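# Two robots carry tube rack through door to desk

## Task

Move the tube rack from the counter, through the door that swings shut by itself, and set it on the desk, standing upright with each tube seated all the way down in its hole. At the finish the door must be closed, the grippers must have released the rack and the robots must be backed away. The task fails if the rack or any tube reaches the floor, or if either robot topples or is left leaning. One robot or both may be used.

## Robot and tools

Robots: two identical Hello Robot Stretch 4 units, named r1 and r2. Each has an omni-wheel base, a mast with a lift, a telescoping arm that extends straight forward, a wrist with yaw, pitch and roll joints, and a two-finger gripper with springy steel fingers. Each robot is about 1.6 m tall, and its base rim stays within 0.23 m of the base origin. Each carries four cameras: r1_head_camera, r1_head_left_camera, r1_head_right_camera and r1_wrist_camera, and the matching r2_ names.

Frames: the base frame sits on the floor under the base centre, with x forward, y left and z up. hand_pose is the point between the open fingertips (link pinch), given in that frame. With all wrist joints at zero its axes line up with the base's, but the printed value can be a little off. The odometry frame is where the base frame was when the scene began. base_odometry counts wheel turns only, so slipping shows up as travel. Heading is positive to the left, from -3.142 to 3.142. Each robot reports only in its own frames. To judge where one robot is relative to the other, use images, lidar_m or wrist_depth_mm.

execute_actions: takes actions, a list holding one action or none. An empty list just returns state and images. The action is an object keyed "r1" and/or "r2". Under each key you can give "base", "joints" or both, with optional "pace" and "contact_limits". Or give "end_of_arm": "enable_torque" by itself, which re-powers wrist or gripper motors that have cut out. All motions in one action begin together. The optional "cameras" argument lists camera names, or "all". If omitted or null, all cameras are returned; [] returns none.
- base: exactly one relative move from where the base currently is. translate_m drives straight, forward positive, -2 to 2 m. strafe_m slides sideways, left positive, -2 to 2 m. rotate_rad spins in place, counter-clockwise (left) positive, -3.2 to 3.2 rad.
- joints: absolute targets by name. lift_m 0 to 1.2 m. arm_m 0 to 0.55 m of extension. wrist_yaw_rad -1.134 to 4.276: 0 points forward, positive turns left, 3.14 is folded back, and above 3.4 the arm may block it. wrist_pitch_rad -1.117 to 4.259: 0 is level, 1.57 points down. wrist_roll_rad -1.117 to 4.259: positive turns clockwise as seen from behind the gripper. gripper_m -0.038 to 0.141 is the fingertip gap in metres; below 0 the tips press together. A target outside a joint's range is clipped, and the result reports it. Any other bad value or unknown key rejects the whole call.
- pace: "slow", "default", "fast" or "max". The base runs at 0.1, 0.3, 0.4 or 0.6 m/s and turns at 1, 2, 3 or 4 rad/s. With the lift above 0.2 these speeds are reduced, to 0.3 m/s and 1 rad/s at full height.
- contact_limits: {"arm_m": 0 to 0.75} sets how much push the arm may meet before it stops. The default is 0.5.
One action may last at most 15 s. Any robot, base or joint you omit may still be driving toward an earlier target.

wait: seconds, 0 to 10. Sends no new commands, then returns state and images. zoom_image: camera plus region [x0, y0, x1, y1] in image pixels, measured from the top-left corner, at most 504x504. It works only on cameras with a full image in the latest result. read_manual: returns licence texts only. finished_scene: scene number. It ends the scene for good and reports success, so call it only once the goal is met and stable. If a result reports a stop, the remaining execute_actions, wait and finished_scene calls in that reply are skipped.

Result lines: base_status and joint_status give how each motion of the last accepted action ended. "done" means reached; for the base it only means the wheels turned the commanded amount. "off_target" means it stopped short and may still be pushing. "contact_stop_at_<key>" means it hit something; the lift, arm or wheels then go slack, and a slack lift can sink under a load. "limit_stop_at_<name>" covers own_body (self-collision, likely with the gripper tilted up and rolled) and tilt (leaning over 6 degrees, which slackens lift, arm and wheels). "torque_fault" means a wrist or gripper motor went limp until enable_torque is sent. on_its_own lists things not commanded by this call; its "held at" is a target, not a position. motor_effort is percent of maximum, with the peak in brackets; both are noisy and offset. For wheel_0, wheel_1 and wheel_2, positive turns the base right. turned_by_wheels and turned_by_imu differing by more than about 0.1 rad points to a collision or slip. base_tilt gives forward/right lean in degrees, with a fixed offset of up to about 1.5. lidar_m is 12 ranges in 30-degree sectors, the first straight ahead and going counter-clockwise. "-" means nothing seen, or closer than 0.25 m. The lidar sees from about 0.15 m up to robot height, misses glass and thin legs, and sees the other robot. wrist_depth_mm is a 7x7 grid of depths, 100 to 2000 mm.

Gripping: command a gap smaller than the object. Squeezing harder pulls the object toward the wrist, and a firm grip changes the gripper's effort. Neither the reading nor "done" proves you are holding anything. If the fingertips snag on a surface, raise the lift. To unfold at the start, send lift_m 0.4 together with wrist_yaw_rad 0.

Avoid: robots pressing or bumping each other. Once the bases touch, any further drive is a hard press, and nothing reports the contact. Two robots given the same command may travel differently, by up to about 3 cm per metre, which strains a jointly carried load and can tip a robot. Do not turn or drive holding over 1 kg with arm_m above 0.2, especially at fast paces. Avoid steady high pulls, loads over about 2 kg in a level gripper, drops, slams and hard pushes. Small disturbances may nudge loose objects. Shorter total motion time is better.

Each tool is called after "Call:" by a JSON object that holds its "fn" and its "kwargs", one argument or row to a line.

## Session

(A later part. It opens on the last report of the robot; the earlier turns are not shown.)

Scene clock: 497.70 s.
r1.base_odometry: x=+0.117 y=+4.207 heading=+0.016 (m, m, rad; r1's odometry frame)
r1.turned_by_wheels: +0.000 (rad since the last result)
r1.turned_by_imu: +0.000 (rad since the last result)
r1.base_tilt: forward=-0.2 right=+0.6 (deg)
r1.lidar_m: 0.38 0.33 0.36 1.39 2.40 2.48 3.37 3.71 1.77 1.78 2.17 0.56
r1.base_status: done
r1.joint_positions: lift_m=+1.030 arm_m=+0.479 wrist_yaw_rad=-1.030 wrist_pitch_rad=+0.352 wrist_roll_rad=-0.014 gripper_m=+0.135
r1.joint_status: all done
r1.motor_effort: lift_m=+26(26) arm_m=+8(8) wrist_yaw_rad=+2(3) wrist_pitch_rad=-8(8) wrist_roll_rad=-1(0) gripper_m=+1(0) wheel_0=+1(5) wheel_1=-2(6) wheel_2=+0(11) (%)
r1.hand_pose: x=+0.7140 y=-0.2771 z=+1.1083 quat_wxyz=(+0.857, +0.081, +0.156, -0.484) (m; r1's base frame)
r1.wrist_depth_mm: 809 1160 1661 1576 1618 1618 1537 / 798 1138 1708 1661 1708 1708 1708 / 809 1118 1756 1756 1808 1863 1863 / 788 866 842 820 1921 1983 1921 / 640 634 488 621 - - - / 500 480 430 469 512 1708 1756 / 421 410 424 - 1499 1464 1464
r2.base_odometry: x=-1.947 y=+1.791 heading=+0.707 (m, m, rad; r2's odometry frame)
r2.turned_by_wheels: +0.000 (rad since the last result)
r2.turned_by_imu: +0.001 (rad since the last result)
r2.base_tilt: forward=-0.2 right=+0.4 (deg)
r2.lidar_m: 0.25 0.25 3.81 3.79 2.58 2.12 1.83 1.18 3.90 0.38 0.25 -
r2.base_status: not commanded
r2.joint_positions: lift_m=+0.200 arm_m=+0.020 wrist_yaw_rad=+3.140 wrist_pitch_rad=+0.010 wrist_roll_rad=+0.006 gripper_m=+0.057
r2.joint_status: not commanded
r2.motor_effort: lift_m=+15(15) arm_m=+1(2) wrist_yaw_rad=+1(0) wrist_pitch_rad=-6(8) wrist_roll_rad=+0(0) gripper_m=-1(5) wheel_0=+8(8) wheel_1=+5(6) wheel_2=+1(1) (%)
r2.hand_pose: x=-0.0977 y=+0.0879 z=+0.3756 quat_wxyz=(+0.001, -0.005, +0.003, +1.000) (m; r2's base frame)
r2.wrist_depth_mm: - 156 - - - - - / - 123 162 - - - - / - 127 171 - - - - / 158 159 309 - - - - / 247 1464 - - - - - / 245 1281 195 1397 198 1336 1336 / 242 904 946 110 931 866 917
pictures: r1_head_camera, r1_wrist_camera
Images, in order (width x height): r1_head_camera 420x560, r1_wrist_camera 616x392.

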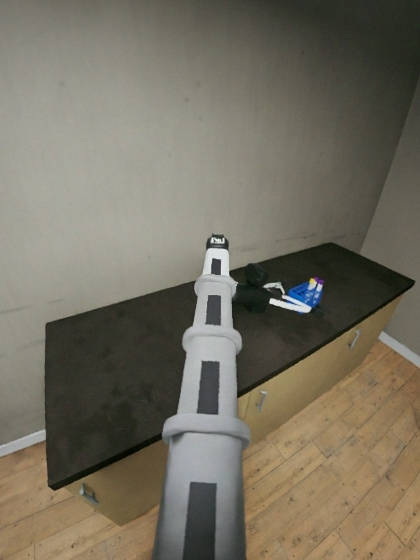

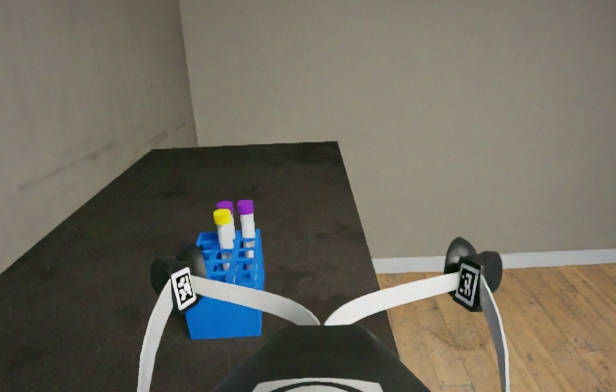

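Call:
{"fn": "execute_actions", "kwargs": {
  "actions": [
    {"r1":{"base":{"translate_m":0.06},"joints":{"arm_m":0.55,"lift_m":0.93},"pace":"slow"}}
  ],
  "cameras": ["r1_head_camera","r1_wrist_camera"]
}}

Scene clock: 501.93 s.
r1.base_odometry: x=+0.177 y=+4.208 heading=+0.016 (m, m, rad; r1's odometry frame)
r1.turned_by_wheels: +0.000 (rad since the last result)
r1.turned_by_imu: -0.002 (rad since the last result)
r1.base_tilt: forward=-0.2 right=+0.6 (deg)
r1.lidar_m: 0.30 0.28 0.29 1.32 2.41 2.50 3.41 3.77 1.78 1.79 1.48 0.50
r1.base_status: done
r1.joint_positions: lift_m=+0.930 arm_m=+0.549 wrist_yaw_rad=-1.030 wrist_pitch_rad=+0.352 wrist_roll_rad=-0.014 gripper_m=+0.135
r1.joint_status: all done
r1.motor_effort: lift_m=+16(24) arm_m=+8(6) wrist_yaw_rad=+3(4) wrist_pitch_rad=-7(8) wrist_roll_rad=+0(1) gripper_m=+0(0) wheel_0=+1(5) wheel_1=+2(7) wheel_2=-4(5) (%)
r1.hand_pose: x=+0.7840 y=-0.2771 z=+1.0091 quat_wxyz=(+0.857, +0.081, +0.156, -0.484) (m; r1's base frame)
r1.wrist_depth_mm: 654 946 1537 1576 1576 1537 1576 / 647 917 1661 1661 1661 1661 1576 / 654 831 891 854 1060 1708 1756 / 615 603 585 387 559 1863 1921 / 449 439 430 320 421 439 1863 / 347 336 319 329 312 310 1661 / 290 285 296 - 287 273 278
r2.base_odometry: x=-1.947 y=+1.791 heading=+0.707 (m, m, rad; r2's odometry frame)
r2.turned_by_wheels: +0.000 (rad since the last result)
r2.turned_by_imu: +0.002 (rad since the last result)
r2.base_tilt: forward=-0.3 right=+0.3 (deg)
r2.lidar_m: 0.25 0.25 3.81 3.78 2.57 2.11 1.81 1.15 3.92 0.38 0.25 -
r2.base_status: not commanded
r2.joint_positions: lift_m=+0.200 arm_m=+0.020 wrist_yaw_rad=+3.140 wrist_pitch_rad=+0.010 wrist_roll_rad=+0.006 gripper_m=+0.057
r2.joint_status: not commanded
r2.motor_effort: lift_m=+15(15) arm_m=+2(2) wrist_yaw_rad=-1(0) wrist_pitch_rad=-7(7) wrist_roll_rad=+0(0) gripper_m=-3(6) wheel_0=+8(8) wheel_1=+5(5) wheel_2=+1(1) (%)
r2.hand_pose: x=-0.0977 y=+0.0879 z=+0.3756 quat_wxyz=(+0.001, -0.005, +0.003, +1.000) (m; r2's base frame)
r2.wrist_depth_mm: - 156 - - - - - / - 123 162 - - - - / - 128 172 - - - - / 158 158 307 - - - - / 247 1397 - - - - - / 244 1281 194 1366 198 1336 1336 / 242 891 946 110 931 866 931
pictures: r1_head_camera, r1_wrist_camera
Images, in order (width x height): r1_head_camera 420x560, r1_wrist_camera 616x392.

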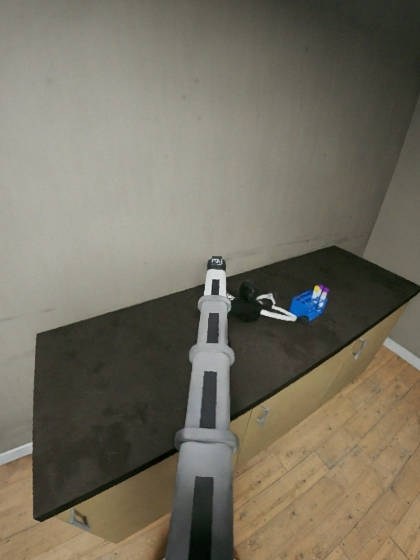

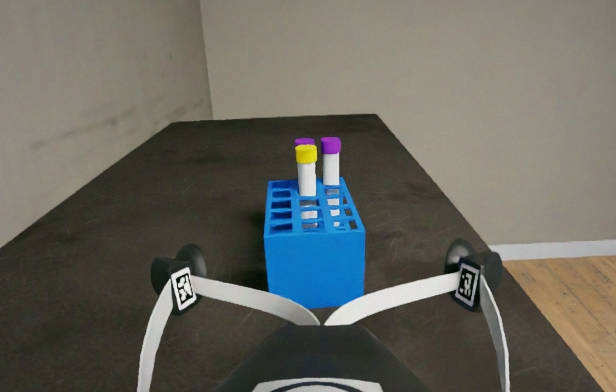

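Call:
{"fn": "execute_actions", "kwargs": {
  "actions": [
    {"r1":{"base":{"strafe_m":-0.095},"joints":{"lift_m":0.888},"pace":"slow"}}
  ],
  "cameras": []
}}

Call:
{"fn": "execute_actions", "kwargs": {
  "actions": [
    {"r1":{"base":{"translate_m":0.06},"pace":"slow"}}
  ],
  "cameras": ["r1_head_camera","r1_wrist_camera"]
}}

Scene clock: 506.20 s.
r1.base_odometry: x=+0.178 y=+4.113 heading=+0.016 (m, m, rad; r1's odometry frame)
r1.turned_by_wheels: +0.000 (rad since the last result)
r1.turned_by_imu: -0.002 (rad since the last result)
r1.base_tilt: forward=-0.2 right=+0.6 (deg)
r1.lidar_m: 0.37 0.35 0.35 1.37 2.51 2.58 3.53 3.71 1.68 1.83 2.04 0.54
r1.base_status: done
r1.joint_positions: lift_m=+0.888 arm_m=+0.549 wrist_yaw_rad=-1.030 wrist_pitch_rad=+0.352 wrist_roll_rad=-0.014 gripper_m=+0.135
r1.joint_status: all done
r1.motor_effort: lift_m=+16(14) arm_m=+8(8) wrist_yaw_rad=+3(4) wrist_pitch_rad=-8(8) wrist_roll_rad=+1(0) gripper_m=-1(2) wheel_0=+2(7) wheel_1=-3(7) wheel_2=+0(5) (%)
r1.hand_pose: x=+0.7840 y=-0.2771 z=+0.9671 quat_wxyz=(+0.857, +0.081, +0.156, -0.484) (m; r1's base frame)
r1.wrist_depth_mm: 715 1060 1499 1537 1464 1499 1464 / 723 1060 1537 1537 1576 1537 1537 / 683 768 668 634 1576 1618 1661 / 500 488 327 351 462 1808 1708 / 364 362 244 254 345 379 1808 / 285 272 262 257 255 252 1537 / 237 234 242 - 234 225 1281
r2.base_odometry: x=-1.947 y=+1.791 heading=+0.707 (m, m, rad; r2's odometry frame)
r2.turned_by_wheels: +0.000 (rad since the last result)
r2.turned_by_imu: +0.002 (rad since the last result)
r2.base_tilt: forward=-0.2 right=+0.5 (deg)
r2.lidar_m: 0.25 0.25 3.80 3.78 2.60 2.11 1.83 1.16 3.91 0.37 0.25 -
r2.base_status: not commanded
r2.joint_positions: lift_m=+0.200 arm_m=+0.020 wrist_yaw_rad=+3.140 wrist_pitch_rad=+0.010 wrist_roll_rad=+0.006 gripper_m=+0.057
r2.joint_status: not commanded
r2.motor_effort: lift_m=+15(15) arm_m=+1(1) wrist_yaw_rad=-1(2) wrist_pitch_rad=-7(7) wrist_roll_rad=+0(0) gripper_m=+2(2) wheel_0=+8(8) wheel_1=+5(5) wheel_2=+1(1) (%)
r2.hand_pose: x=-0.0977 y=+0.0879 z=+0.3756 quat_wxyz=(+0.001, -0.005, +0.003, +1.000) (m; r2's base frame)
r2.wrist_depth_mm: - 156 - - - - - / - 123 162 - - - - / - 128 171 - - - - / 158 159 310 - - - - / 246 1430 - - - - - / 244 1308 195 1366 197 1336 1308 / 243 891 960 110 931 854 917
pictures: none
No camera images: the call's "cameras" was empty. Leave "cameras" out to get every camera's image.

Scene clock: 508.03 s.
r1.base_odometry: x=+0.238 y=+4.114 heading=+0.016 (m, m, rad; r1's odometry frame)
r1.turned_by_wheels: +0.000 (rad since the last result)
r1.turned_by_imu: -0.001 (rad since the last result)
r1.base_tilt: forward=-0.1 right=+0.6 (deg)
r1.lidar_m: 0.33 0.28 0.30 0.39 2.54 2.64 3.55 3.77 1.70 1.93 1.51 0.49
r1.base_status: done
r1.joint_positions: lift_m=+0.888 arm_m=+0.549 wrist_yaw_rad=-1.030 wrist_pitch_rad=+0.352 wrist_roll_rad=-0.014 gripper_m=+0.135
r1.joint_status: not commanded
r1.motor_effort: lift_m=+15(16) arm_m=+8(8) wrist_yaw_rad=+4(6) wrist_pitch_rad=-8(8) wrist_roll_rad=+0(1) gripper_m=-1(3) wheel_0=+3(4) wheel_1=+2(6) wheel_2=-2(7) (%)
r1.hand_pose: x=+0.7840 y=-0.2771 z=+0.9671 quat_wxyz=(+0.857, +0.081, +0.156, -0.484) (m; r1's base frame)
r1.wrist_depth_mm: 647 960 1464 1464 1464 1430 1464 / 654 931 1464 1537 1537 1537 1537 / 654 768 732 591 683 1618 1576 / 500 492 477 294 430 1708 1708 / 364 362 355 213 232 319 1756 / 285 273 260 215 221 252 271 / 237 235 243 - 235 225 223
r2.base_odometry: x=-1.947 y=+1.791 heading=+0.707 (m, m, rad; r2's odometry frame)
r2.turned_by_wheels: +0.000 (rad since the last result)
r2.turned_by_imu: +0.001 (rad since the last result)
r2.base_tilt: forward=-0.3 right=+0.3 (deg)
r2.lidar_m: 0.25 0.25 3.81 3.79 2.57 2.12 1.82 1.18 3.89 0.36 0.25 -
r2.base_status: not commanded
r2.joint_positions: lift_m=+0.200 arm_m=+0.020 wrist_yaw_rad=+3.140 wrist_pitch_rad=+0.010 wrist_roll_rad=+0.006 gripper_m=+0.057
r2.joint_status: not commanded
r2.motor_effort: lift_m=+15(15) arm_m=+1(1) wrist_yaw_rad=+0(2) wrist_pitch_rad=-7(7) wrist_roll_rad=+0(0) gripper_m=-5(6) wheel_0=+8(8) wheel_1=+5(6) wheel_2=+1(0) (%)
r2.hand_pose: x=-0.0977 y=+0.0879 z=+0.3756 quat_wxyz=(+0.001, -0.005, +0.003, +1.000) (m; r2's base frame)
r2.wrist_depth_mm: - 156 - - - - - / - 123 162 - - - - / - 127 171 - - - - / 159 159 309 - - - - / 246 1397 - - - - - / 244 1255 194 1366 197 1336 1308 / 242 878 960 110 931 866 904
pictures: r1_head_camera, r1_wrist_camera
Images, in order (width x height): r1_head_camera 420x560, r1_wrist_camera 616x392.

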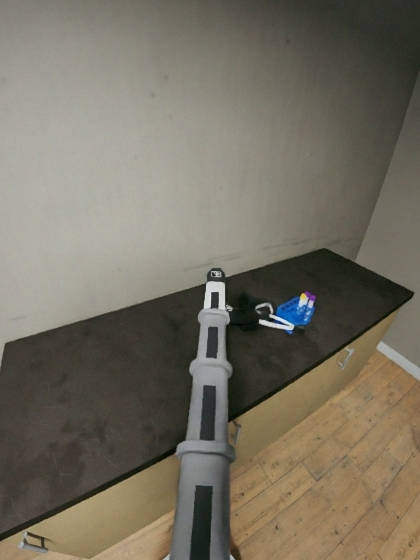

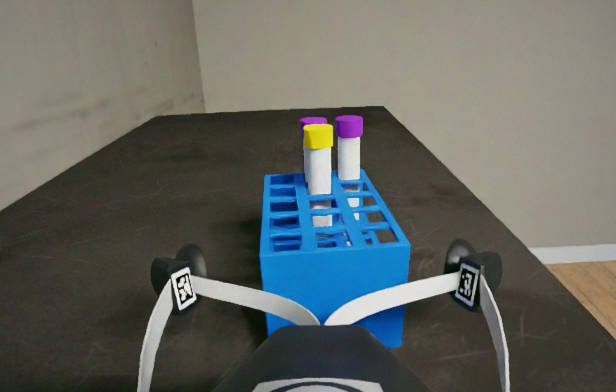

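Call:
{"fn": "execute_actions", "kwargs": {
  "actions": [
    {"r1":{"base":{"strafe_m":-0.042},"pace":"slow"}}
  ],
  "cameras": []
}}

Call:
{"fn": "execute_actions", "kwargs": {
  "actions": [
    {"r1":{"base":{"translate_m":0.022},"pace":"slow"}}
  ],
  "cameras": ["r1_wrist_camera"]
}}

Call:
{"fn": "execute_actions", "kwargs": {
  "actions": [
    {"r1":{"joints":{"gripper_m":0.03}}}
  ],
  "cameras": ["r1_wrist_camera","r1_head_camera"]
}}

Scene clock: 511.80 s.
r1.base_odometry: x=+0.239 y=+4.072 heading=+0.016 (m, m, rad; r1's odometry frame)
r1.turned_by_wheels: +0.000 (rad since the last result)
r1.turned_by_imu: -0.002 (rad since the last result)
r1.base_tilt: forward=-0.1 right=+0.7 (deg)
r1.lidar_m: 0.34 0.31 0.34 0.43 2.56 2.66 3.61 3.75 1.67 1.90 1.98 0.52
r1.base_status: done
r1.joint_positions: lift_m=+0.888 arm_m=+0.549 wrist_yaw_rad=-1.030 wrist_pitch_rad=+0.352 wrist_roll_rad=-0.014 gripper_m=+0.135
r1.joint_status: not commanded
r1.motor_effort: lift_m=+15(15) arm_m=+8(8) wrist_yaw_rad=+5(3) wrist_pitch_rad=-9(7) wrist_roll_rad=+2(1) gripper_m=-1(2) wheel_0=+2(7) wheel_1=-3(6) wheel_2=+0(3) (%)
r1.hand_pose: x=+0.7840 y=-0.2771 z=+0.9671 quat_wxyz=(+0.857, +0.081, +0.156, -0.484) (m; r1's base frame)
r1.wrist_depth_mm: 683 976 1430 1430 1430 1430 1397 / 676 976 1499 1499 1499 1499 1464 / 676 768 732 277 768 1618 1576 / 500 488 477 279 459 1661 1708 / 364 362 322 230 330 320 1756 / 283 273 199 191 203 251 1464 / 237 233 234 - 230 225 226
r2.base_odometry: x=-1.947 y=+1.791 heading=+0.707 (m, m, rad; r2's odometry frame)
r2.turned_by_wheels: +0.000 (rad since the last result)
r2.turned_by_imu: +0.001 (rad since the last result)
r2.base_tilt: forward=-0.3 right=+0.2 (deg)
r2.lidar_m: 0.25 0.25 3.82 3.78 2.57 2.12 1.82 1.17 3.93 0.34 0.25 -
r2.base_status: not commanded
r2.joint_positions: lift_m=+0.200 arm_m=+0.020 wrist_yaw_rad=+3.140 wrist_pitch_rad=+0.010 wrist_roll_rad=+0.006 gripper_m=+0.057
r2.joint_status: not commanded
r2.motor_effort: lift_m=+15(15) arm_m=+1(2) wrist_yaw_rad=-1(1) wrist_pitch_rad=-7(8) wrist_roll_rad=+0(0) gripper_m=-2(5) wheel_0=+8(8) wheel_1=+6(6) wheel_2=+1(0) (%)
r2.hand_pose: x=-0.0977 y=+0.0879 z=+0.3756 quat_wxyz=(+0.001, -0.005, +0.003, +1.000) (m; r2's base frame)
r2.wrist_depth_mm: - 156 - - - - - / - 123 162 - - - - / - 127 171 - - - - / 159 158 309 - - - - / 247 1430 - - - - - / 245 1308 195 1366 198 1336 1281 / 241 891 960 110 931 866 904
pictures: none
No camera images: the call's "cameras" was empty. Leave "cameras" out to get every camera's image.

Scene clock: 513.03 s.
r1.base_odometry: x=+0.261 y=+4.072 heading=+0.016 (m, m, rad; r1's odometry frame)
r1.turned_by_wheels: +0.000 (rad since the last result)
r1.turned_by_imu: -0.001 (rad since the last result)
r1.base_tilt: forward=-0.1 right=+0.6 (deg)
r1.lidar_m: 0.32 0.29 0.31 0.40 2.59 2.68 3.65 3.77 1.68 1.94 1.97 0.48
r1.base_status: done
r1.joint_positions: lift_m=+0.888 arm_m=+0.549 wrist_yaw_rad=-1.030 wrist_pitch_rad=+0.352 wrist_roll_rad=-0.014 gripper_m=+0.135
r1.joint_status: not commanded
r1.motor_effort: lift_m=+15(15) arm_m=+8(8) wrist_yaw_rad=+3(4) wrist_pitch_rad=-9(8) wrist_roll_rad=+0(1) gripper_m=+1(2) wheel_0=+1(4) wheel_1=+2(4) wheel_2=-4(9) (%)
r1.hand_pose: x=+0.7840 y=-0.2771 z=+0.9671 quat_wxyz=(+0.857, +0.081, +0.156, -0.484) (m; r1's base frame)
r1.wrist_depth_mm: 661 946 1464 1430 1430 1397 1430 / 647 946 1499 1464 1499 1464 1464 / 654 778 741 603 699 1537 1576 / 504 488 480 274 427 1661 1661 / 364 362 355 260 228 319 1756 / 285 273 262 181 188 251 274 / 237 233 241 - 213 225 224
r2.base_odometry: x=-1.947 y=+1.791 heading=+0.707 (m, m, rad; r2's odometry frame)
r2.turned_by_wheels: +0.000 (rad since the last result)
r2.turned_by_imu: +0.000 (rad since the last result)
r2.base_tilt: forward=-0.2 right=+0.3 (deg)
r2.lidar_m: 0.25 0.25 3.80 3.80 2.58 2.11 1.82 1.18 3.91 0.35 0.25 -
r2.base_status: not commanded
r2.joint_positions: lift_m=+0.200 arm_m=+0.020 wrist_yaw_rad=+3.140 wrist_pitch_rad=+0.010 wrist_roll_rad=+0.006 gripper_m=+0.057
r2.joint_status: not commanded
r2.motor_effort: lift_m=+15(15) arm_m=+1(2) wrist_yaw_rad=+0(1) wrist_pitch_rad=-8(7) wrist_roll_rad=+0(0) gripper_m=-4(2) wheel_0=+8(8) wheel_1=+5(5) wheel_2=+0(1) (%)
r2.hand_pose: x=-0.0977 y=+0.0879 z=+0.3756 quat_wxyz=(+0.001, -0.005, +0.003, +1.000) (m; r2's base frame)
r2.wrist_depth_mm: - 156 - - - - - / - 123 162 - - - - / - 127 171 - - - - / 159 159 309 - - - - / 245 1397 - - - - - / 245 1281 195 1397 197 1336 1336 / 243 904 931 110 931 866 904
pictures: r1_wrist_camera
Images, in order (width x height): r1_wrist_camera 616x392.

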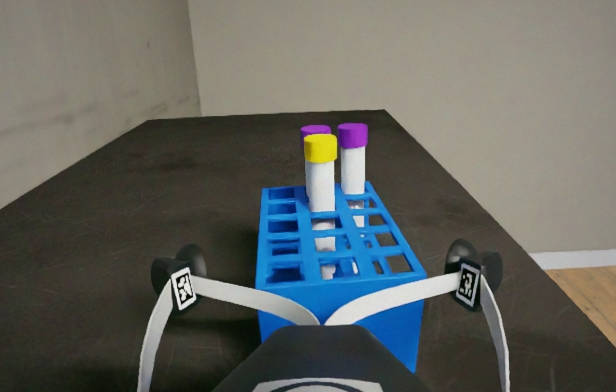

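Scene clock: 515.03 s.
r1.base_odometry: x=+0.261 y=+4.072 heading=+0.016 (m, m, rad; r1's odometry frame)
r1.turned_by_wheels: +0.000 (rad since the last result)
r1.turned_by_imu: -0.001 (rad since the last result)
r1.base_tilt: forward=-0.1 right=+0.6 (deg)
r1.lidar_m: 0.32 0.29 0.31 0.42 2.59 2.67 3.64 3.78 1.69 1.94 1.98 0.48
r1.base_status: not commanded
r1.joint_positions: lift_m=+0.888 arm_m=+0.549 wrist_yaw_rad=-1.030 wrist_pitch_rad=+0.348 wrist_roll_rad=-0.014 gripper_m=+0.030
r1.joint_status: all done
r1.motor_effort: lift_m=+16(16) arm_m=+8(8) wrist_yaw_rad=+4(5) wrist_pitch_rad=+4(7) wrist_roll_rad=+1(2) gripper_m=-22(24) wheel_0=+1(1) wheel_1=+1(2) wheel_2=-3(4) (%)
r1.hand_pose: x=+0.7842 y=-0.2775 z=+0.9683 quat_wxyz=(+0.858, +0.079, +0.154, -0.484) (m; r1's base frame)
r1.wrist_depth_mm: 647 946 1430 1397 1430 1430 1366 / 654 946 1499 1499 1499 1499 1464 / 654 778 750 278 715 1537 1537 / 512 500 488 283 466 1618 1708 / 368 370 345 220 264 343 1708 / 290 287 191 193 193 255 279 / 240 236 236 - 234 226 225
r2.base_odometry: x=-1.947 y=+1.791 heading=+0.707 (m, m, rad; r2's odometry frame)
r2.turned_by_wheels: +0.000 (rad since the last result)
r2.turned_by_imu: +0.001 (rad since the last result)
r2.base_tilt: forward=-0.1 right=+0.2 (deg)
r2.lidar_m: 0.25 0.25 3.82 3.78 2.57 2.11 1.80 1.18 3.91 0.36 0.25 -
r2.base_status: not commanded
r2.joint_positions: lift_m=+0.200 arm_m=+0.020 wrist_yaw_rad=+3.140 wrist_pitch_rad=+0.010 wrist_roll_rad=+0.006 gripper_m=+0.057
r2.joint_status: not commanded
r2.motor_effort: lift_m=+15(15) arm_m=+1(1) wrist_yaw_rad=-1(0) wrist_pitch_rad=-8(7) wrist_roll_rad=+0(0) gripper_m=-3(3) wheel_0=+8(8) wheel_1=+5(5) wheel_2=+1(1) (%)
r2.hand_pose: x=-0.0977 y=+0.0879 z=+0.3756 quat_wxyz=(+0.001, -0.005, +0.003, +1.000) (m; r2's base frame)
r2.wrist_depth_mm: - 157 - - - - - / - 123 162 - - - - / - 127 171 - - - - / 159 158 309 - - - - / 246 1397 - - - - - / 244 1281 195 1397 197 1366 1336 / 243 904 946 110 946 866 931
pictures: r1_head_camera, r1_wrist_camera
Images, in order (width x height): r1_head_camera 420x560, r1_wrist_camera 616x392.

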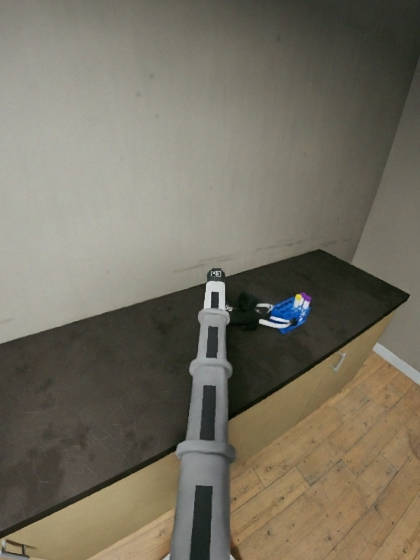

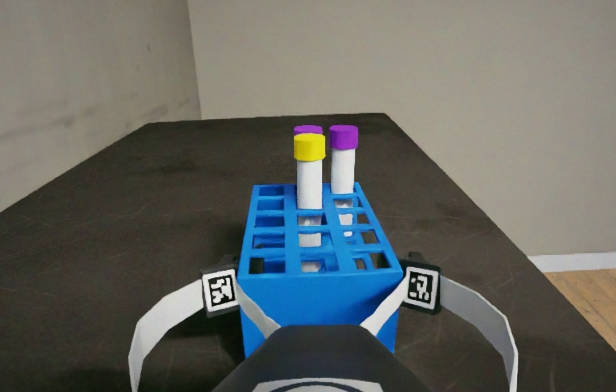

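Call:
{"fn": "execute_actions", "kwargs": {
  "actions": [
    {"r1":{"joints":{"lift_m":0.96},"pace":"slow"}}
  ],
  "cameras": ["r1_wrist_camera"]
}}

Call:
{"fn": "execute_actions", "kwargs": {
  "actions": [
    {"r1":{"joints":{"arm_m":0.02},"pace":"slow"}}
  ],
  "cameras": ["r1_wrist_camera","r1_head_camera"]
}}

Scene clock: 517.93 s.
r1.base_odometry: x=+0.261 y=+4.072 heading=+0.016 (m, m, rad; r1's odometry frame)
r1.turned_by_wheels: +0.000 (rad since the last result)
r1.turned_by_imu: -0.001 (rad since the last result)
r1.base_tilt: forward=-0.2 right=+0.6 (deg)
r1.lidar_m: 0.32 0.29 0.31 0.41 2.58 2.67 3.64 3.75 1.68 1.93 1.97 0.47
r1.base_status: not commanded
r1.joint_positions: lift_m=+0.960 arm_m=+0.549 wrist_yaw_rad=-1.030 wrist_pitch_rad=+0.353 wrist_roll_rad=-0.014 gripper_m=+0.030
r1.joint_status: all done
r1.motor_effort: lift_m=+27(28) arm_m=+8(8) wrist_yaw_rad=+3(4) wrist_pitch_rad=-9(10) wrist_roll_rad=+0(1) gripper_m=-22(19) wheel_0=+1(1) wheel_1=+1(2) wheel_2=-3(4) (%)
r1.hand_pose: x=+0.7839 y=-0.2771 z=+1.0379 quat_wxyz=(+0.857, +0.081, +0.156, -0.484) (m; r1's base frame)
r1.wrist_depth_mm: 654 946 1430 1430 1430 1397 1397 / 654 946 1499 1499 1464 1499 1464 / 654 866 1464 279 1537 1618 1618 / 634 676 668 283 627 1661 1661 / 500 496 469 221 265 1708 1756 / 389 392 191 193 193 345 1618 / 329 324 322 - 317 307 1397
r2.base_odometry: x=-1.947 y=+1.791 heading=+0.707 (m, m, rad; r2's odometry frame)
r2.turned_by_wheels: +0.000 (rad since the last result)
r2.turned_by_imu: +0.001 (rad since the last result)
r2.base_tilt: forward=-0.3 right=+0.3 (deg)
r2.lidar_m: 0.25 0.25 3.81 3.80 2.58 2.11 1.81 1.18 3.91 0.36 0.25 -
r2.base_status: not commanded
r2.joint_positions: lift_m=+0.200 arm_m=+0.020 wrist_yaw_rad=+3.140 wrist_pitch_rad=+0.010 wrist_roll_rad=+0.006 gripper_m=+0.057
r2.joint_status: not commanded
r2.motor_effort: lift_m=+15(15) arm_m=+2(1) wrist_yaw_rad=-1(2) wrist_pitch_rad=-7(8) wrist_roll_rad=+0(1) gripper_m=-3(4) wheel_0=+8(8) wheel_1=+5(6) wheel_2=+1(0) (%)
r2.hand_pose: x=-0.0977 y=+0.0879 z=+0.3756 quat_wxyz=(+0.001, -0.005, +0.003, +1.000) (m; r2's base frame)
r2.wrist_depth_mm: - 156 - - - - - / - 123 162 - - - - / - 128 171 - - - - / 159 160 309 - - - - / 248 1430 - - - - - / 245 1281 195 1336 198 1336 1336 / 243 891 931 110 931 854 931
pictures: r1_wrist_camera
Images, in order (width x height): r1_wrist_camera 616x392.

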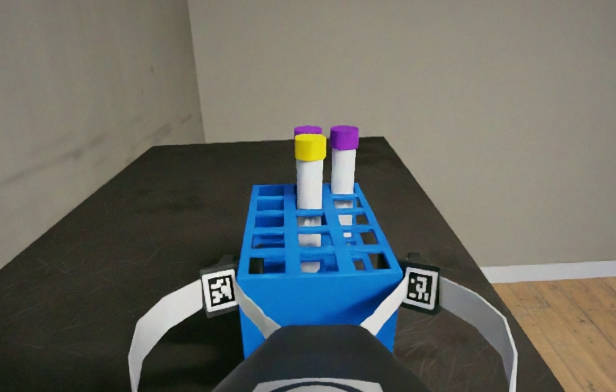

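Scene clock: 524.50 s.
r1.base_odometry: x=+0.261 y=+4.072 heading=+0.016 (m, m, rad; r1's odometry frame)
r1.turned_by_wheels: +0.000 (rad since the last result)
r1.turned_by_imu: -0.003 (rad since the last result)
r1.base_tilt: forward=-0.2 right=+0.7 (deg)
r1.lidar_m: 0.33 0.30 0.29 0.42 2.58 2.66 3.62 3.76 1.70 1.96 0.41 0.45
r1.base_status: not commanded
r1.joint_positions: lift_m=+0.960 arm_m=+0.021 wrist_yaw_rad=-1.030 wrist_pitch_rad=+0.353 wrist_roll_rad=-0.014 gripper_m=+0.030
r1.joint_status: all done
r1.motor_effort: lift_m=+27(27) arm_m=-8(8) wrist_yaw_rad=+5(5) wrist_pitch_rad=-10(11) wrist_roll_rad=+1(1) gripper_m=-21(21) wheel_0=+1(1) wheel_1=+2(1) wheel_2=-4(4) (%)
r1.hand_pose: x=+0.2567 y=-0.2771 z=+1.0379 quat_wxyz=(+0.857, +0.081, +0.156, -0.484) (m; r1's base frame)
r1.wrist_depth_mm: 1281 1708 1756 1661 1618 1661 1618 / 1281 1708 1756 1708 1756 1756 1661 / 1138 1060 1756 278 1921 1863 1863 / 691 676 1008 282 1983 1983 1983 / 508 559 788 222 265 - - / 397 477 191 193 193 1618 1618 / 347 504 866 - 1464 1397 1366
r2.base_odometry: x=-1.947 y=+1.791 heading=+0.707 (m, m, rad; r2's odometry frame)
r2.turned_by_wheels: +0.000 (rad since the last result)
r2.turned_by_imu: +0.002 (rad since the last result)
r2.base_tilt: forward=-0.1 right=+0.3 (deg)
r2.lidar_m: 0.25 0.25 3.81 3.80 2.57 2.11 1.81 1.19 3.91 0.36 0.25 -
r2.base_status: not commanded
r2.joint_positions: lift_m=+0.200 arm_m=+0.020 wrist_yaw_rad=+3.140 wrist_pitch_rad=+0.010 wrist_roll_rad=+0.006 gripper_m=+0.057
r2.joint_status: not commanded
r2.motor_effort: lift_m=+15(15) arm_m=+1(1) wrist_yaw_rad=-1(1) wrist_pitch_rad=-7(7) wrist_roll_rad=+0(0) gripper_m=-4(3) wheel_0=+8(8) wheel_1=+6(6) wheel_2=+1(1) (%)
r2.hand_pose: x=-0.0977 y=+0.0879 z=+0.3756 quat_wxyz=(+0.001, -0.005, +0.003, +1.000) (m; r2's base frame)
r2.wrist_depth_mm: - 156 - - - - - / - 123 161 - - - - / - 128 171 - - - - / 159 158 307 - - - - / 247 1430 - - - - - / 245 1336 194 1336 198 1336 1336 / 242 904 960 110 931 866 904
pictures: r1_head_camera, r1_wrist_camera
Images, in order (width x height): r1_head_camera 420x560, r1_wrist_camera 616x392.

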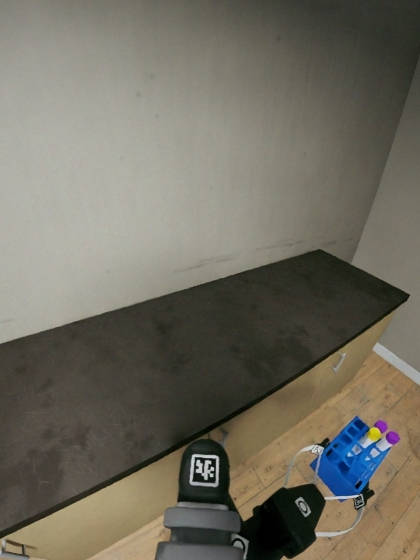

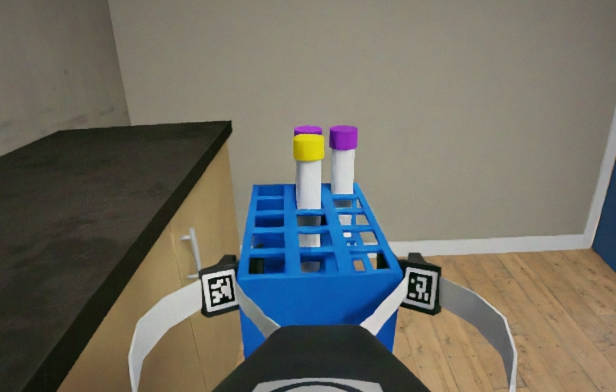

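Call:
{"fn": "execute_actions", "kwargs": {
  "actions": [
    {"r1":{"base":{"translate_m":-0.2},"pace":"slow"}}
  ],
  "cameras": []
}}

Call:
{"fn": "execute_actions", "kwargs": {
  "actions": [
    {"r1":{"base":{"rotate_rad":-2.6},"joints":{"wrist_yaw_rad":0.3},"pace":"slow"}}
  ],
  "cameras": ["r1_wrist_camera","r1_head_camera"]
}}

Scene clock: 530.27 s.
r1.base_odometry: x=+0.061 y=+4.069 heading=+0.016 (m, m, rad; r1's odometry frame)
r1.turned_by_wheels: +0.000 (rad since the last result)
r1.turned_by_imu: -0.002 (rad since the last result)
r1.base_tilt: forward=-0.2 right=+0.6 (deg)
r1.lidar_m: 0.51 0.46 0.48 1.56 2.47 2.57 3.49 3.61 1.60 1.64 0.42 0.46
r1.base_status: done
r1.joint_positions: lift_m=+0.960 arm_m=+0.021 wrist_yaw_rad=-1.030 wrist_pitch_rad=+0.353 wrist_roll_rad=-0.014 gripper_m=+0.030
r1.joint_status: not commanded
r1.motor_effort: lift_m=+27(27) arm_m=-8(8) wrist_yaw_rad=+5(4) wrist_pitch_rad=-11(11) wrist_roll_rad=+3(1) gripper_m=-19(21) wheel_0=-2(4) wheel_1=-3(7) wheel_2=+2(7) (%)
r1.hand_pose: x=+0.2567 y=-0.2771 z=+1.0379 quat_wxyz=(+0.857, +0.081, +0.156, -0.484) (m; r1's base frame)
r1.wrist_depth_mm: 1464 1756 1756 1708 1708 1756 1708 / 1499 1808 1808 1808 1808 1808 1808 / 1118 1098 - 279 1983 1983 1921 / 699 917 - 282 - - - / 627 917 1255 221 266 - - / 615 778 191 193 193 1576 1618 / 609 809 1397 - 1397 1397 1366
r2.base_odometry: x=-1.947 y=+1.791 heading=+0.707 (m, m, rad; r2's odometry frame)
r2.turned_by_wheels: +0.000 (rad since the last result)
r2.turned_by_imu: +0.002 (rad since the last result)
r2.base_tilt: forward=-0.1 right=+0.5 (deg)
r2.lidar_m: 0.25 0.25 3.81 3.78 2.58 2.12 1.79 1.19 3.90 0.35 0.25 -
r2.base_status: not commanded
r2.joint_positions: lift_m=+0.200 arm_m=+0.020 wrist_yaw_rad=+3.140 wrist_pitch_rad=+0.010 wrist_roll_rad=+0.006 gripper_m=+0.057
r2.joint_status: not commanded
r2.motor_effort: lift_m=+15(15) arm_m=+1(1) wrist_yaw_rad=+0(0) wrist_pitch_rad=-7(7) wrist_roll_rad=+0(0) gripper_m=-5(3) wheel_0=+8(8) wheel_1=+5(6) wheel_2=+0(1) (%)
r2.hand_pose: x=-0.0977 y=+0.0879 z=+0.3756 quat_wxyz=(+0.001, -0.005, +0.003, +1.000) (m; r2's base frame)
r2.wrist_depth_mm: - 156 - - - - - / - 123 162 - - - - / - 127 172 - - - - / 159 159 309 - - - - / 246 1430 - - - - - / 243 1281 195 1336 196 1336 1308 / 242 904 946 110 931 866 917
pictures: none
No camera images: the call's "cameras" was empty. Leave "cameras" out to get every camera's image.

Scene clock: 534.17 s.
r1.base_odometry: x=+0.061 y=+4.069 heading=-2.584 (m, m, rad; r1's odometry frame)
r1.turned_by_wheels: -2.600 (rad since the last result)
r1.turned_by_imu: -2.577 (rad since the last result)
r1.base_tilt: forward=-0.2 right=+0.6 (deg)
r1.lidar_m: 0.50 1.57 1.60 2.08 0.68 0.49 0.47 0.49 1.65 2.50 2.59 3.50
r1.base_status: done
r1.joint_positions: lift_m=+0.960 arm_m=+0.021 wrist_yaw_rad=+0.300 wrist_pitch_rad=+0.353 wrist_roll_rad=-0.014 gripper_m=+0.030
r1.joint_status: all done
r1.motor_effort: lift_m=+27(27) arm_m=-8(8) wrist_yaw_rad=+2(10) wrist_pitch_rad=-11(10) wrist_roll_rad=+0(1) gripper_m=-19(19) wheel_0=+1(7) wheel_1=+2(8) wheel_2=+1(9) (%)
r1.hand_pose: x=+0.4767 y=-0.0036 z=+1.0380 quat_wxyz=(+0.973, -0.033, +0.173, +0.148) (m; r1's base frame)
r1.wrist_depth_mm: 1464 - - - - - - / 1255 - - - - - - / 1281 - - 281 - - - / 1397 - - 282 - - - / 1576 1808 - 221 264 - - / 1661 1576 191 193 193 1499 1618 / 1464 1499 1430 - 1464 1397 1336
r2.base_odometry: x=-1.947 y=+1.791 heading=+0.707 (m, m, rad; r2's odometry frame)
r2.turned_by_wheels: +0.000 (rad since the last result)
r2.turned_by_imu: +0.001 (rad since the last result)
r2.base_tilt: forward=-0.4 right=+0.3 (deg)
r2.lidar_m: 0.25 0.25 3.81 3.80 2.57 2.11 1.80 1.18 3.91 0.37 0.25 -
r2.base_status: not commanded
r2.joint_positions: lift_m=+0.200 arm_m=+0.020 wrist_yaw_rad=+3.140 wrist_pitch_rad=+0.010 wrist_roll_rad=+0.006 gripper_m=+0.057
r2.joint_status: not commanded
r2.motor_effort: lift_m=+15(15) arm_m=+1(1) wrist_yaw_rad=-1(1) wrist_pitch_rad=-8(8) wrist_roll_rad=+0(0) gripper_m=-5(2) wheel_0=+8(8) wheel_1=+5(5) wheel_2=+1(1) (%)
r2.hand_pose: x=-0.0977 y=+0.0879 z=+0.3756 quat_wxyz=(+0.001, -0.005, +0.003, +1.000) (m; r2's base frame)
r2.wrist_depth_mm: - 156 - - - - - / - 123 162 - - - - / - 127 171 - - - - / 159 158 309 - - - - / 246 1430 - - - - - / 245 1281 194 1336 198 1308 1308 / 243 904 946 110 931 866 917
pictures: r1_head_camera, r1_wrist_camera
Images, in order (width x height): r1_head_camera 420x560, r1_wrist_camera 616x392.

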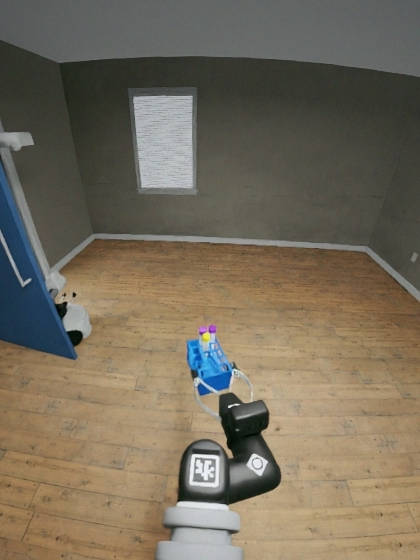

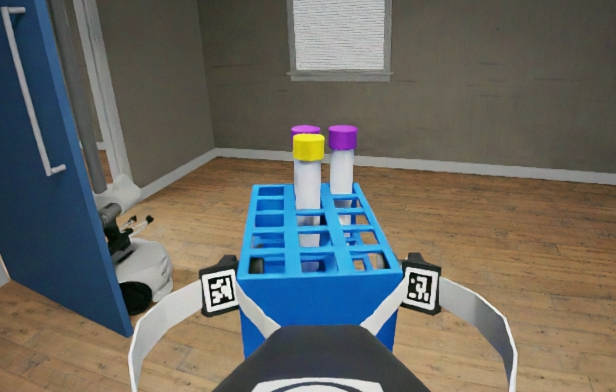

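Call:
{"fn": "execute_actions", "kwargs": {
  "actions": [
    {"r1":{"base":{"strafe_m":0.35},"pace":"slow"}}
  ],
  "cameras": []
}}

Call:
{"fn": "execute_actions", "kwargs": {
  "actions": [
    {"r1":{"base":{"translate_m":2.0}}}
  ],
  "cameras": []
}}

Call:
{"fn": "execute_actions", "kwargs": {
  "actions": [
    {"r1":{"base":{"rotate_rad":1.55},"pace":"slow"}}
  ],
  "cameras": ["r1_head_camera","r1_head_left_camera"]
}}

Scene clock: 540.73 s.
r1.base_odometry: x=+0.246 y=+3.772 heading=-2.584 (m, m, rad; r1's odometry frame)
r1.turned_by_wheels: +0.000 (rad since the last result)
r1.turned_by_imu: -0.001 (rad since the last result)
r1.base_tilt: forward=-0.2 right=+0.7 (deg)
r1.lidar_m: 0.49 1.40 1.75 1.73 0.70 0.50 0.46 0.51 0.69 2.86 2.96 3.75
r1.base_status: done
r1.joint_positions: lift_m=+0.960 arm_m=+0.021 wrist_yaw_rad=+0.300 wrist_pitch_rad=+0.353 wrist_roll_rad=-0.014 gripper_m=+0.030
r1.joint_status: not commanded
r1.motor_effort: lift_m=+26(27) arm_m=-8(8) wrist_yaw_rad=+5(3) wrist_pitch_rad=-10(10) wrist_roll_rad=-1(1) gripper_m=-20(20) wheel_0=-2(6) wheel_1=+4(8) wheel_2=-1(1) (%)
r1.hand_pose: x=+0.4767 y=-0.0036 z=+1.0380 quat_wxyz=(+0.973, -0.033, +0.173, +0.148) (m; r1's base frame)
r1.wrist_depth_mm: 1160 1078 - - - - - / 1205 1138 - - - - - / 1336 1205 - - - - - / 1499 1281 - 282 - - - / 1708 1397 1430 221 265 - - / 1756 1576 191 193 193 1537 1661 / 1499 1430 1464 - 1430 1397 1397
r2.base_odometry: x=-1.947 y=+1.791 heading=+0.707 (m, m, rad; r2's odometry frame)
r2.turned_by_wheels: +0.000 (rad since the last result)
r2.turned_by_imu: +0.002 (rad since the last result)
r2.base_tilt: forward=-0.3 right=+0.2 (deg)
r2.lidar_m: 0.25 0.25 3.80 3.78 2.60 2.11 1.81 1.16 3.91 0.37 0.25 -
r2.base_status: not commanded
r2.joint_positions: lift_m=+0.200 arm_m=+0.020 wrist_yaw_rad=+3.140 wrist_pitch_rad=+0.010 wrist_roll_rad=+0.006 gripper_m=+0.057
r2.joint_status: not commanded
r2.motor_effort: lift_m=+15(15) arm_m=+1(2) wrist_yaw_rad=-3(3) wrist_pitch_rad=-8(7) wrist_roll_rad=+0(0) gripper_m=-5(2) wheel_0=+8(8) wheel_1=+6(5) wheel_2=+0(1) (%)
r2.hand_pose: x=-0.0977 y=+0.0879 z=+0.3756 quat_wxyz=(+0.001, -0.005, +0.003, +1.000) (m; r2's base frame)
r2.wrist_depth_mm: - 156 - - - - - / - 123 162 - - - - / - 127 171 - - - - / 158 158 307 - - - - / 246 1397 - - - - - / 244 1308 195 1397 198 1336 1308 / 244 904 960 110 931 878 931
pictures: none
No camera images: the call's "cameras" was empty. Leave "cameras" out to get every camera's image.

Scene clock: 548.87 s.
r1.base_odometry: x=-1.450 y=+2.713 heading=-2.583 (m, m, rad; r1's odometry frame)
r1.turned_by_wheels: +0.000 (rad since the last result)
r1.turned_by_imu: -0.009 (rad since the last result)
r1.base_tilt: forward=-0.1 right=+0.7 (deg)
r1.lidar_m: 0.49 1.59 1.83 1.77 0.88 1.07 2.48 3.27 2.97 2.84 2.29 1.65
r1.base_status: done
r1.joint_positions: lift_m=+0.960 arm_m=+0.021 wrist_yaw_rad=+0.300 wrist_pitch_rad=+0.353 wrist_roll_rad=-0.014 gripper_m=+0.030
r1.joint_status: not commanded
r1.motor_effort: lift_m=+27(26) arm_m=-8(8) wrist_yaw_rad=+4(3) wrist_pitch_rad=-11(11) wrist_roll_rad=+0(0) gripper_m=-20(16) wheel_0=+3(6) wheel_1=+2(8) wheel_2=+1(9) (%)
r1.hand_pose: x=+0.4767 y=-0.0035 z=+1.0379 quat_wxyz=(+0.973, -0.033, +0.173, +0.148) (m; r1's base frame)
r1.wrist_depth_mm: 1618 1499 1397 1281 1182 1098 1042 / 1661 1618 1430 1336 1229 1182 1098 / 1808 1708 1537 286 1336 1281 1138 / 1921 1808 1618 282 1430 1336 1229 / 1863 - 1808 220 266 1366 1281 / 1808 1756 191 192 193 1366 1336 / 1499 1430 1464 - 1430 1366 1366
r2.base_odometry: x=-1.947 y=+1.791 heading=+0.707 (m, m, rad; r2's odometry frame)
r2.turned_by_wheels: +0.000 (rad since the last result)
r2.turned_by_imu: +0.003 (rad since the last result)
r2.base_tilt: forward=-0.3 right=+0.3 (deg)
r2.lidar_m: 0.25 0.25 3.80 0.90 0.90 2.12 1.81 1.17 3.90 0.37 0.25 -
r2.base_status: not commanded
r2.joint_positions: lift_m=+0.200 arm_m=+0.020 wrist_yaw_rad=+3.140 wrist_pitch_rad=+0.010 wrist_roll_rad=+0.006 gripper_m=+0.057
r2.joint_status: not commanded
r2.motor_effort: lift_m=+15(15) arm_m=+2(1) wrist_yaw_rad=-3(0) wrist_pitch_rad=-8(8) wrist_roll_rad=+0(0) gripper_m=-5(2) wheel_0=+8(8) wheel_1=+5(5) wheel_2=+1(0) (%)
r2.hand_pose: x=-0.0977 y=+0.0879 z=+0.3756 quat_wxyz=(+0.001, -0.005, +0.003, +1.000) (m; r2's base frame)
r2.wrist_depth_mm: - 156 - - - - - / - 123 161 - - - - / - 128 171 - - - - / 158 159 309 - - - - / 247 1430 - - - - - / 244 1255 195 1366 198 1336 1336 / 242 878 931 110 946 878 917
pictures: none
No camera images: the call's "cameras" was empty. Leave "cameras" out to get every camera's image.

Scene clock: 551.70 s.
r1.base_odometry: x=-1.450 y=+2.713 heading=-1.034 (m, m, rad; r1's odometry frame)
r1.turned_by_wheels: +1.549 (rad since the last result)
r1.turned_by_imu: +1.534 (rad since the last result)
r1.base_tilt: forward=-0.2 right=+0.6 (deg)
r1.lidar_m: 0.48 0.87 1.06 2.46 2.54 2.99 2.85 2.39 1.68 1.57 1.63 1.84
r1.base_status: done
r1.joint_positions: lift_m=+0.960 arm_m=+0.021 wrist_yaw_rad=+0.300 wrist_pitch_rad=+0.353 wrist_roll_rad=-0.014 gripper_m=+0.030
r1.joint_status: not commanded
r1.motor_effort: lift_m=+27(26) arm_m=-8(8) wrist_yaw_rad=+5(3) wrist_pitch_rad=-10(10) wrist_roll_rad=+1(0) gripper_m=-20(21) wheel_0=-3(5) wheel_1=-2(6) wheel_2=-3(12) (%)
r1.hand_pose: x=+0.4767 y=-0.0035 z=+1.0379 quat_wxyz=(+0.973, -0.033, +0.173, +0.148) (m; r1's base frame)
r1.wrist_depth_mm: 820 991 1336 - - - 1160 / 842 1042 1430 - - - 1229 / 866 1078 1430 286 - - 1308 / 878 1098 1281 283 - - 1336 / 891 1138 1042 222 266 1537 1464 / 931 1025 191 193 193 1576 1537 / 1008 1008 1205 - 1464 1366 1397
r2.base_odometry: x=-1.947 y=+1.791 heading=+0.707 (m, m, rad; r2's odometry frame)
r2.turned_by_wheels: +0.000 (rad since the last result)
r2.turned_by_imu: +0.001 (rad since the last result)
r2.base_tilt: forward=-0.2 right=+0.2 (deg)
r2.lidar_m: 0.25 0.25 3.81 0.91 0.63 2.11 1.80 1.18 3.91 0.36 0.25 -
r2.base_status: not commanded
r2.joint_positions: lift_m=+0.200 arm_m=+0.020 wrist_yaw_rad=+3.140 wrist_pitch_rad=+0.010 wrist_roll_rad=+0.006 gripper_m=+0.057
r2.joint_status: not commanded
r2.motor_effort: lift_m=+15(15) arm_m=+2(1) wrist_yaw_rad=+2(0) wrist_pitch_rad=-7(7) wrist_roll_rad=+0(0) gripper_m=-4(6) wheel_0=+8(8) wheel_1=+5(5) wheel_2=+1(0) (%)
r2.hand_pose: x=-0.0977 y=+0.0879 z=+0.3756 quat_wxyz=(+0.001, -0.005, +0.003, +1.000) (m; r2's base frame)
r2.wrist_depth_mm: - 156 - - - - - / - 122 162 - - - - / - 127 171 - - - - / 159 159 309 - - - - / 246 1397 - - - - - / 243 1255 194 1430 198 1366 1366 / 242 878 931 110 946 866 917
pictures: r1_head_camera, r1_head_left_camera
Images, in order (width x height): r1_head_camera 420x560, r1_head_left_camera 420x672.

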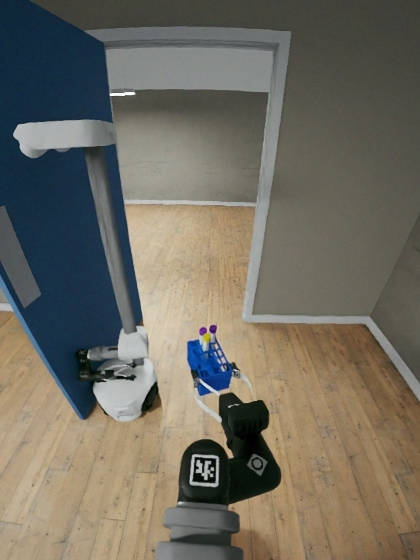

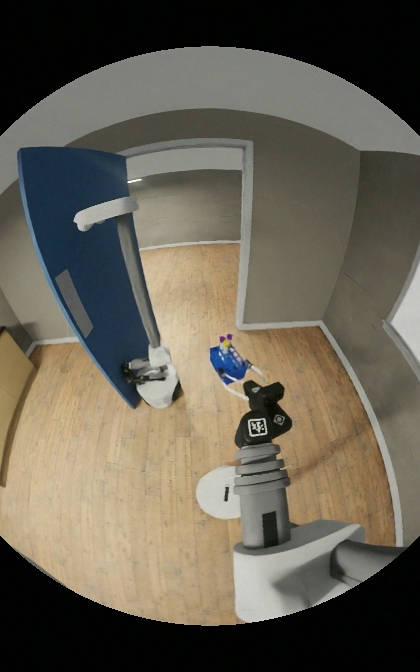

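Call:
{"fn": "execute_actions", "kwargs": {
  "actions": [
    {"r1":{"base":{"strafe_m":-0.05},"pace":"slow"}}
  ],
  "cameras": []
}}

Call:
{"fn": "execute_actions", "kwargs": {
  "actions": [
    {"r1":{"base":{"translate_m":0.8},"pace":"slow"}}
  ],
  "cameras": ["r1_head_camera","r1_head_left_camera"]
}}

Scene clock: 555.17 s.
r1.base_odometry: x=-1.493 y=+2.687 heading=-1.034 (m, m, rad; r1's odometry frame)
r1.turned_by_wheels: +0.000 (rad since the last result)
r1.turned_by_imu: -0.002 (rad since the last result)
r1.base_tilt: forward=-0.2 right=+0.7 (deg)
r1.lidar_m: 0.49 0.90 1.10 2.50 2.60 2.97 2.85 2.29 1.62 1.53 1.58 1.83
r1.base_status: done
r1.joint_positions: lift_m=+0.960 arm_m=+0.021 wrist_yaw_rad=+0.300 wrist_pitch_rad=+0.353 wrist_roll_rad=-0.014 gripper_m=+0.030
r1.joint_status: not commanded
r1.motor_effort: lift_m=+26(26) arm_m=-8(8) wrist_yaw_rad=+5(4) wrist_pitch_rad=-11(12) wrist_roll_rad=+0(1) gripper_m=-20(18) wheel_0=+2(7) wheel_1=-4(8) wheel_2=+0(3) (%)
r1.hand_pose: x=+0.4767 y=-0.0035 z=+1.0379 quat_wxyz=(+0.973, -0.033, +0.173, +0.148) (m; r1's base frame)
r1.wrist_depth_mm: 878 991 1464 - - - 1182 / 891 1008 1430 - - - 1255 / 931 1098 1499 282 - 1397 1281 / 946 1160 1499 283 - 1464 1366 / 946 1182 1042 221 265 1537 1464 / 946 1078 191 193 194 1537 1537 / 1025 1008 1205 - 1366 1366 1366
r2.base_odometry: x=-1.947 y=+1.791 heading=+0.707 (m, m, rad; r2's odometry frame)
r2.turned_by_wheels: +0.000 (rad since the last result)
r2.turned_by_imu: +0.001 (rad since the last result)
r2.base_tilt: forward=-0.2 right=+0.3 (deg)
r2.lidar_m: 0.25 0.25 3.81 0.93 0.67 0.71 1.81 1.18 3.89 0.34 0.25 -
r2.base_status: not commanded
r2.joint_positions: lift_m=+0.200 arm_m=+0.020 wrist_yaw_rad=+3.140 wrist_pitch_rad=+0.010 wrist_roll_rad=+0.006 gripper_m=+0.057
r2.joint_status: not commanded
r2.motor_effort: lift_m=+15(15) arm_m=+2(1) wrist_yaw_rad=-2(1) wrist_pitch_rad=-7(7) wrist_roll_rad=+0(0) gripper_m=-2(1) wheel_0=+8(8) wheel_1=+5(5) wheel_2=+1(1) (%)
r2.hand_pose: x=-0.0977 y=+0.0879 z=+0.3756 quat_wxyz=(+0.001, -0.005, +0.003, +1.000) (m; r2's base frame)
r2.wrist_depth_mm: - 156 - - - - - / - 123 162 - - - - / - 127 171 - - - - / 158 158 307 - - - - / 246 1464 - - - - - / 245 1255 193 1336 198 1336 1308 / 243 878 946 110 946 866 917
pictures: none
No camera images: the call's "cameras" was empty. Leave "cameras" out to get every camera's image.

action 0: r1: "base": translate_m = 0.8 would last too long for one action: at the pace "slow" translate_m can be at most 0.766 in either direction: name a faster pace, or command the rest in another action

Call:
{"fn": "execute_actions", "kwargs": {
  "actions": [
    {"r1":{"base":{"translate_m":0.8}}}
  ],
  "cameras": ["r1_head_camera","r1_head_left_camera"]
}}

Scene clock: 560.17 s.
r1.base_odometry: x=-1.084 y=+2.000 heading=-1.034 (m, m, rad; r1's odometry frame)
r1.turned_by_wheels: +0.000 (rad since the last result)
r1.turned_by_imu: -0.004 (rad since the last result)
r1.base_tilt: forward=-0.1 right=+0.7 (deg)
r1.lidar_m: 0.49 1.05 0.41 0.39 2.63 3.82 3.71 2.27 1.58 1.49 1.42 0.97
r1.base_status: done
r1.joint_positions: lift_m=+0.960 arm_m=+0.021 wrist_yaw_rad=+0.300 wrist_pitch_rad=+0.353 wrist_roll_rad=-0.014 gripper_m=+0.030
r1.joint_status: not commanded
r1.motor_effort: lift_m=+26(26) arm_m=-8(8) wrist_yaw_rad=+3(2) wrist_pitch_rad=-10(12) wrist_roll_rad=+1(1) gripper_m=-19(20) wheel_0=+0(6) wheel_1=+1(5) wheel_2=+0(4) (%)
r1.hand_pose: x=+0.4767 y=-0.0035 z=+1.0379 quat_wxyz=(+0.973, -0.033, +0.173, +0.148) (m; r1's base frame)
r1.wrist_depth_mm: 831 - - - - - 564 / 820 - - - - - 585 / 831 - - 279 - - 603 / 854 - - 283 - - 634 / 854 1138 - 221 265 - 676 / 866 1025 191 193 193 732 723 / 904 1078 1464 - 1430 866 768
r2.base_odometry: x=-1.947 y=+1.791 heading=+0.707 (m, m, rad; r2's odometry frame)
r2.turned_by_wheels: +0.000 (rad since the last result)
r2.turned_by_imu: +0.002 (rad since the last result)
r2.base_tilt: forward=-0.2 right=+0.2 (deg)
r2.lidar_m: 0.25 0.25 3.81 3.80 2.61 0.41 0.45 0.66 3.92 0.37 0.25 -
r2.base_status: not commanded
r2.joint_positions: lift_m=+0.200 arm_m=+0.020 wrist_yaw_rad=+3.140 wrist_pitch_rad=+0.010 wrist_roll_rad=+0.006 gripper_m=+0.057
r2.joint_status: not commanded
r2.motor_effort: lift_m=+15(15) arm_m=+2(2) wrist_yaw_rad=-2(2) wrist_pitch_rad=-7(7) wrist_roll_rad=+0(0) gripper_m=-5(5) wheel_0=+8(8) wheel_1=+5(5) wheel_2=+1(1) (%)
r2.hand_pose: x=-0.0977 y=+0.0879 z=+0.3756 quat_wxyz=(+0.001, -0.005, +0.003, +1.000) (m; r2's base frame)
r2.wrist_depth_mm: - 156 - - - 759 - / - 123 162 - - 759 - / - 128 171 - - 778 - / 159 158 307 - - - - / 247 1464 - - - 1808 - / 245 1281 195 1255 197 683 1308 / 242 891 946 110 521 504 854
pictures: r1_head_camera, r1_head_left_camera
Images, in order (width x height): r1_head_camera 420x560, r1_head_left_camera 420x672.

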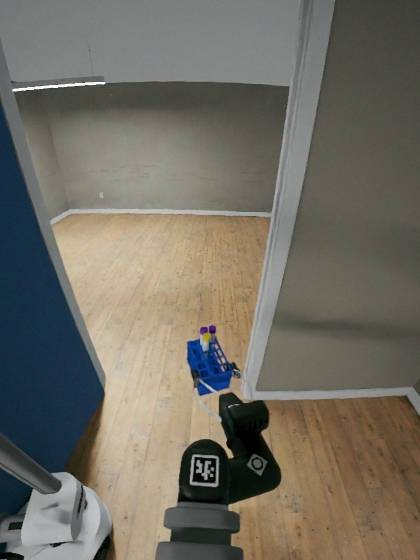

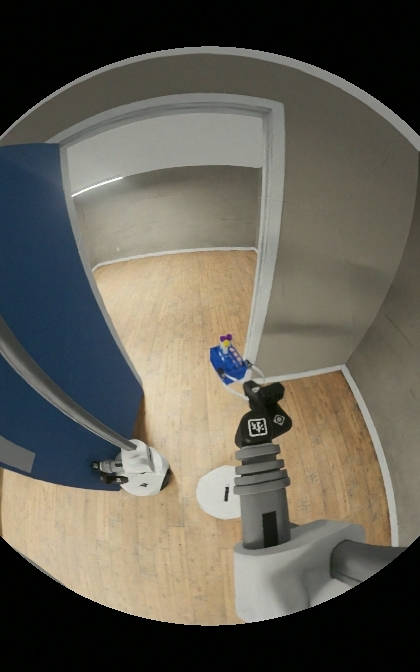

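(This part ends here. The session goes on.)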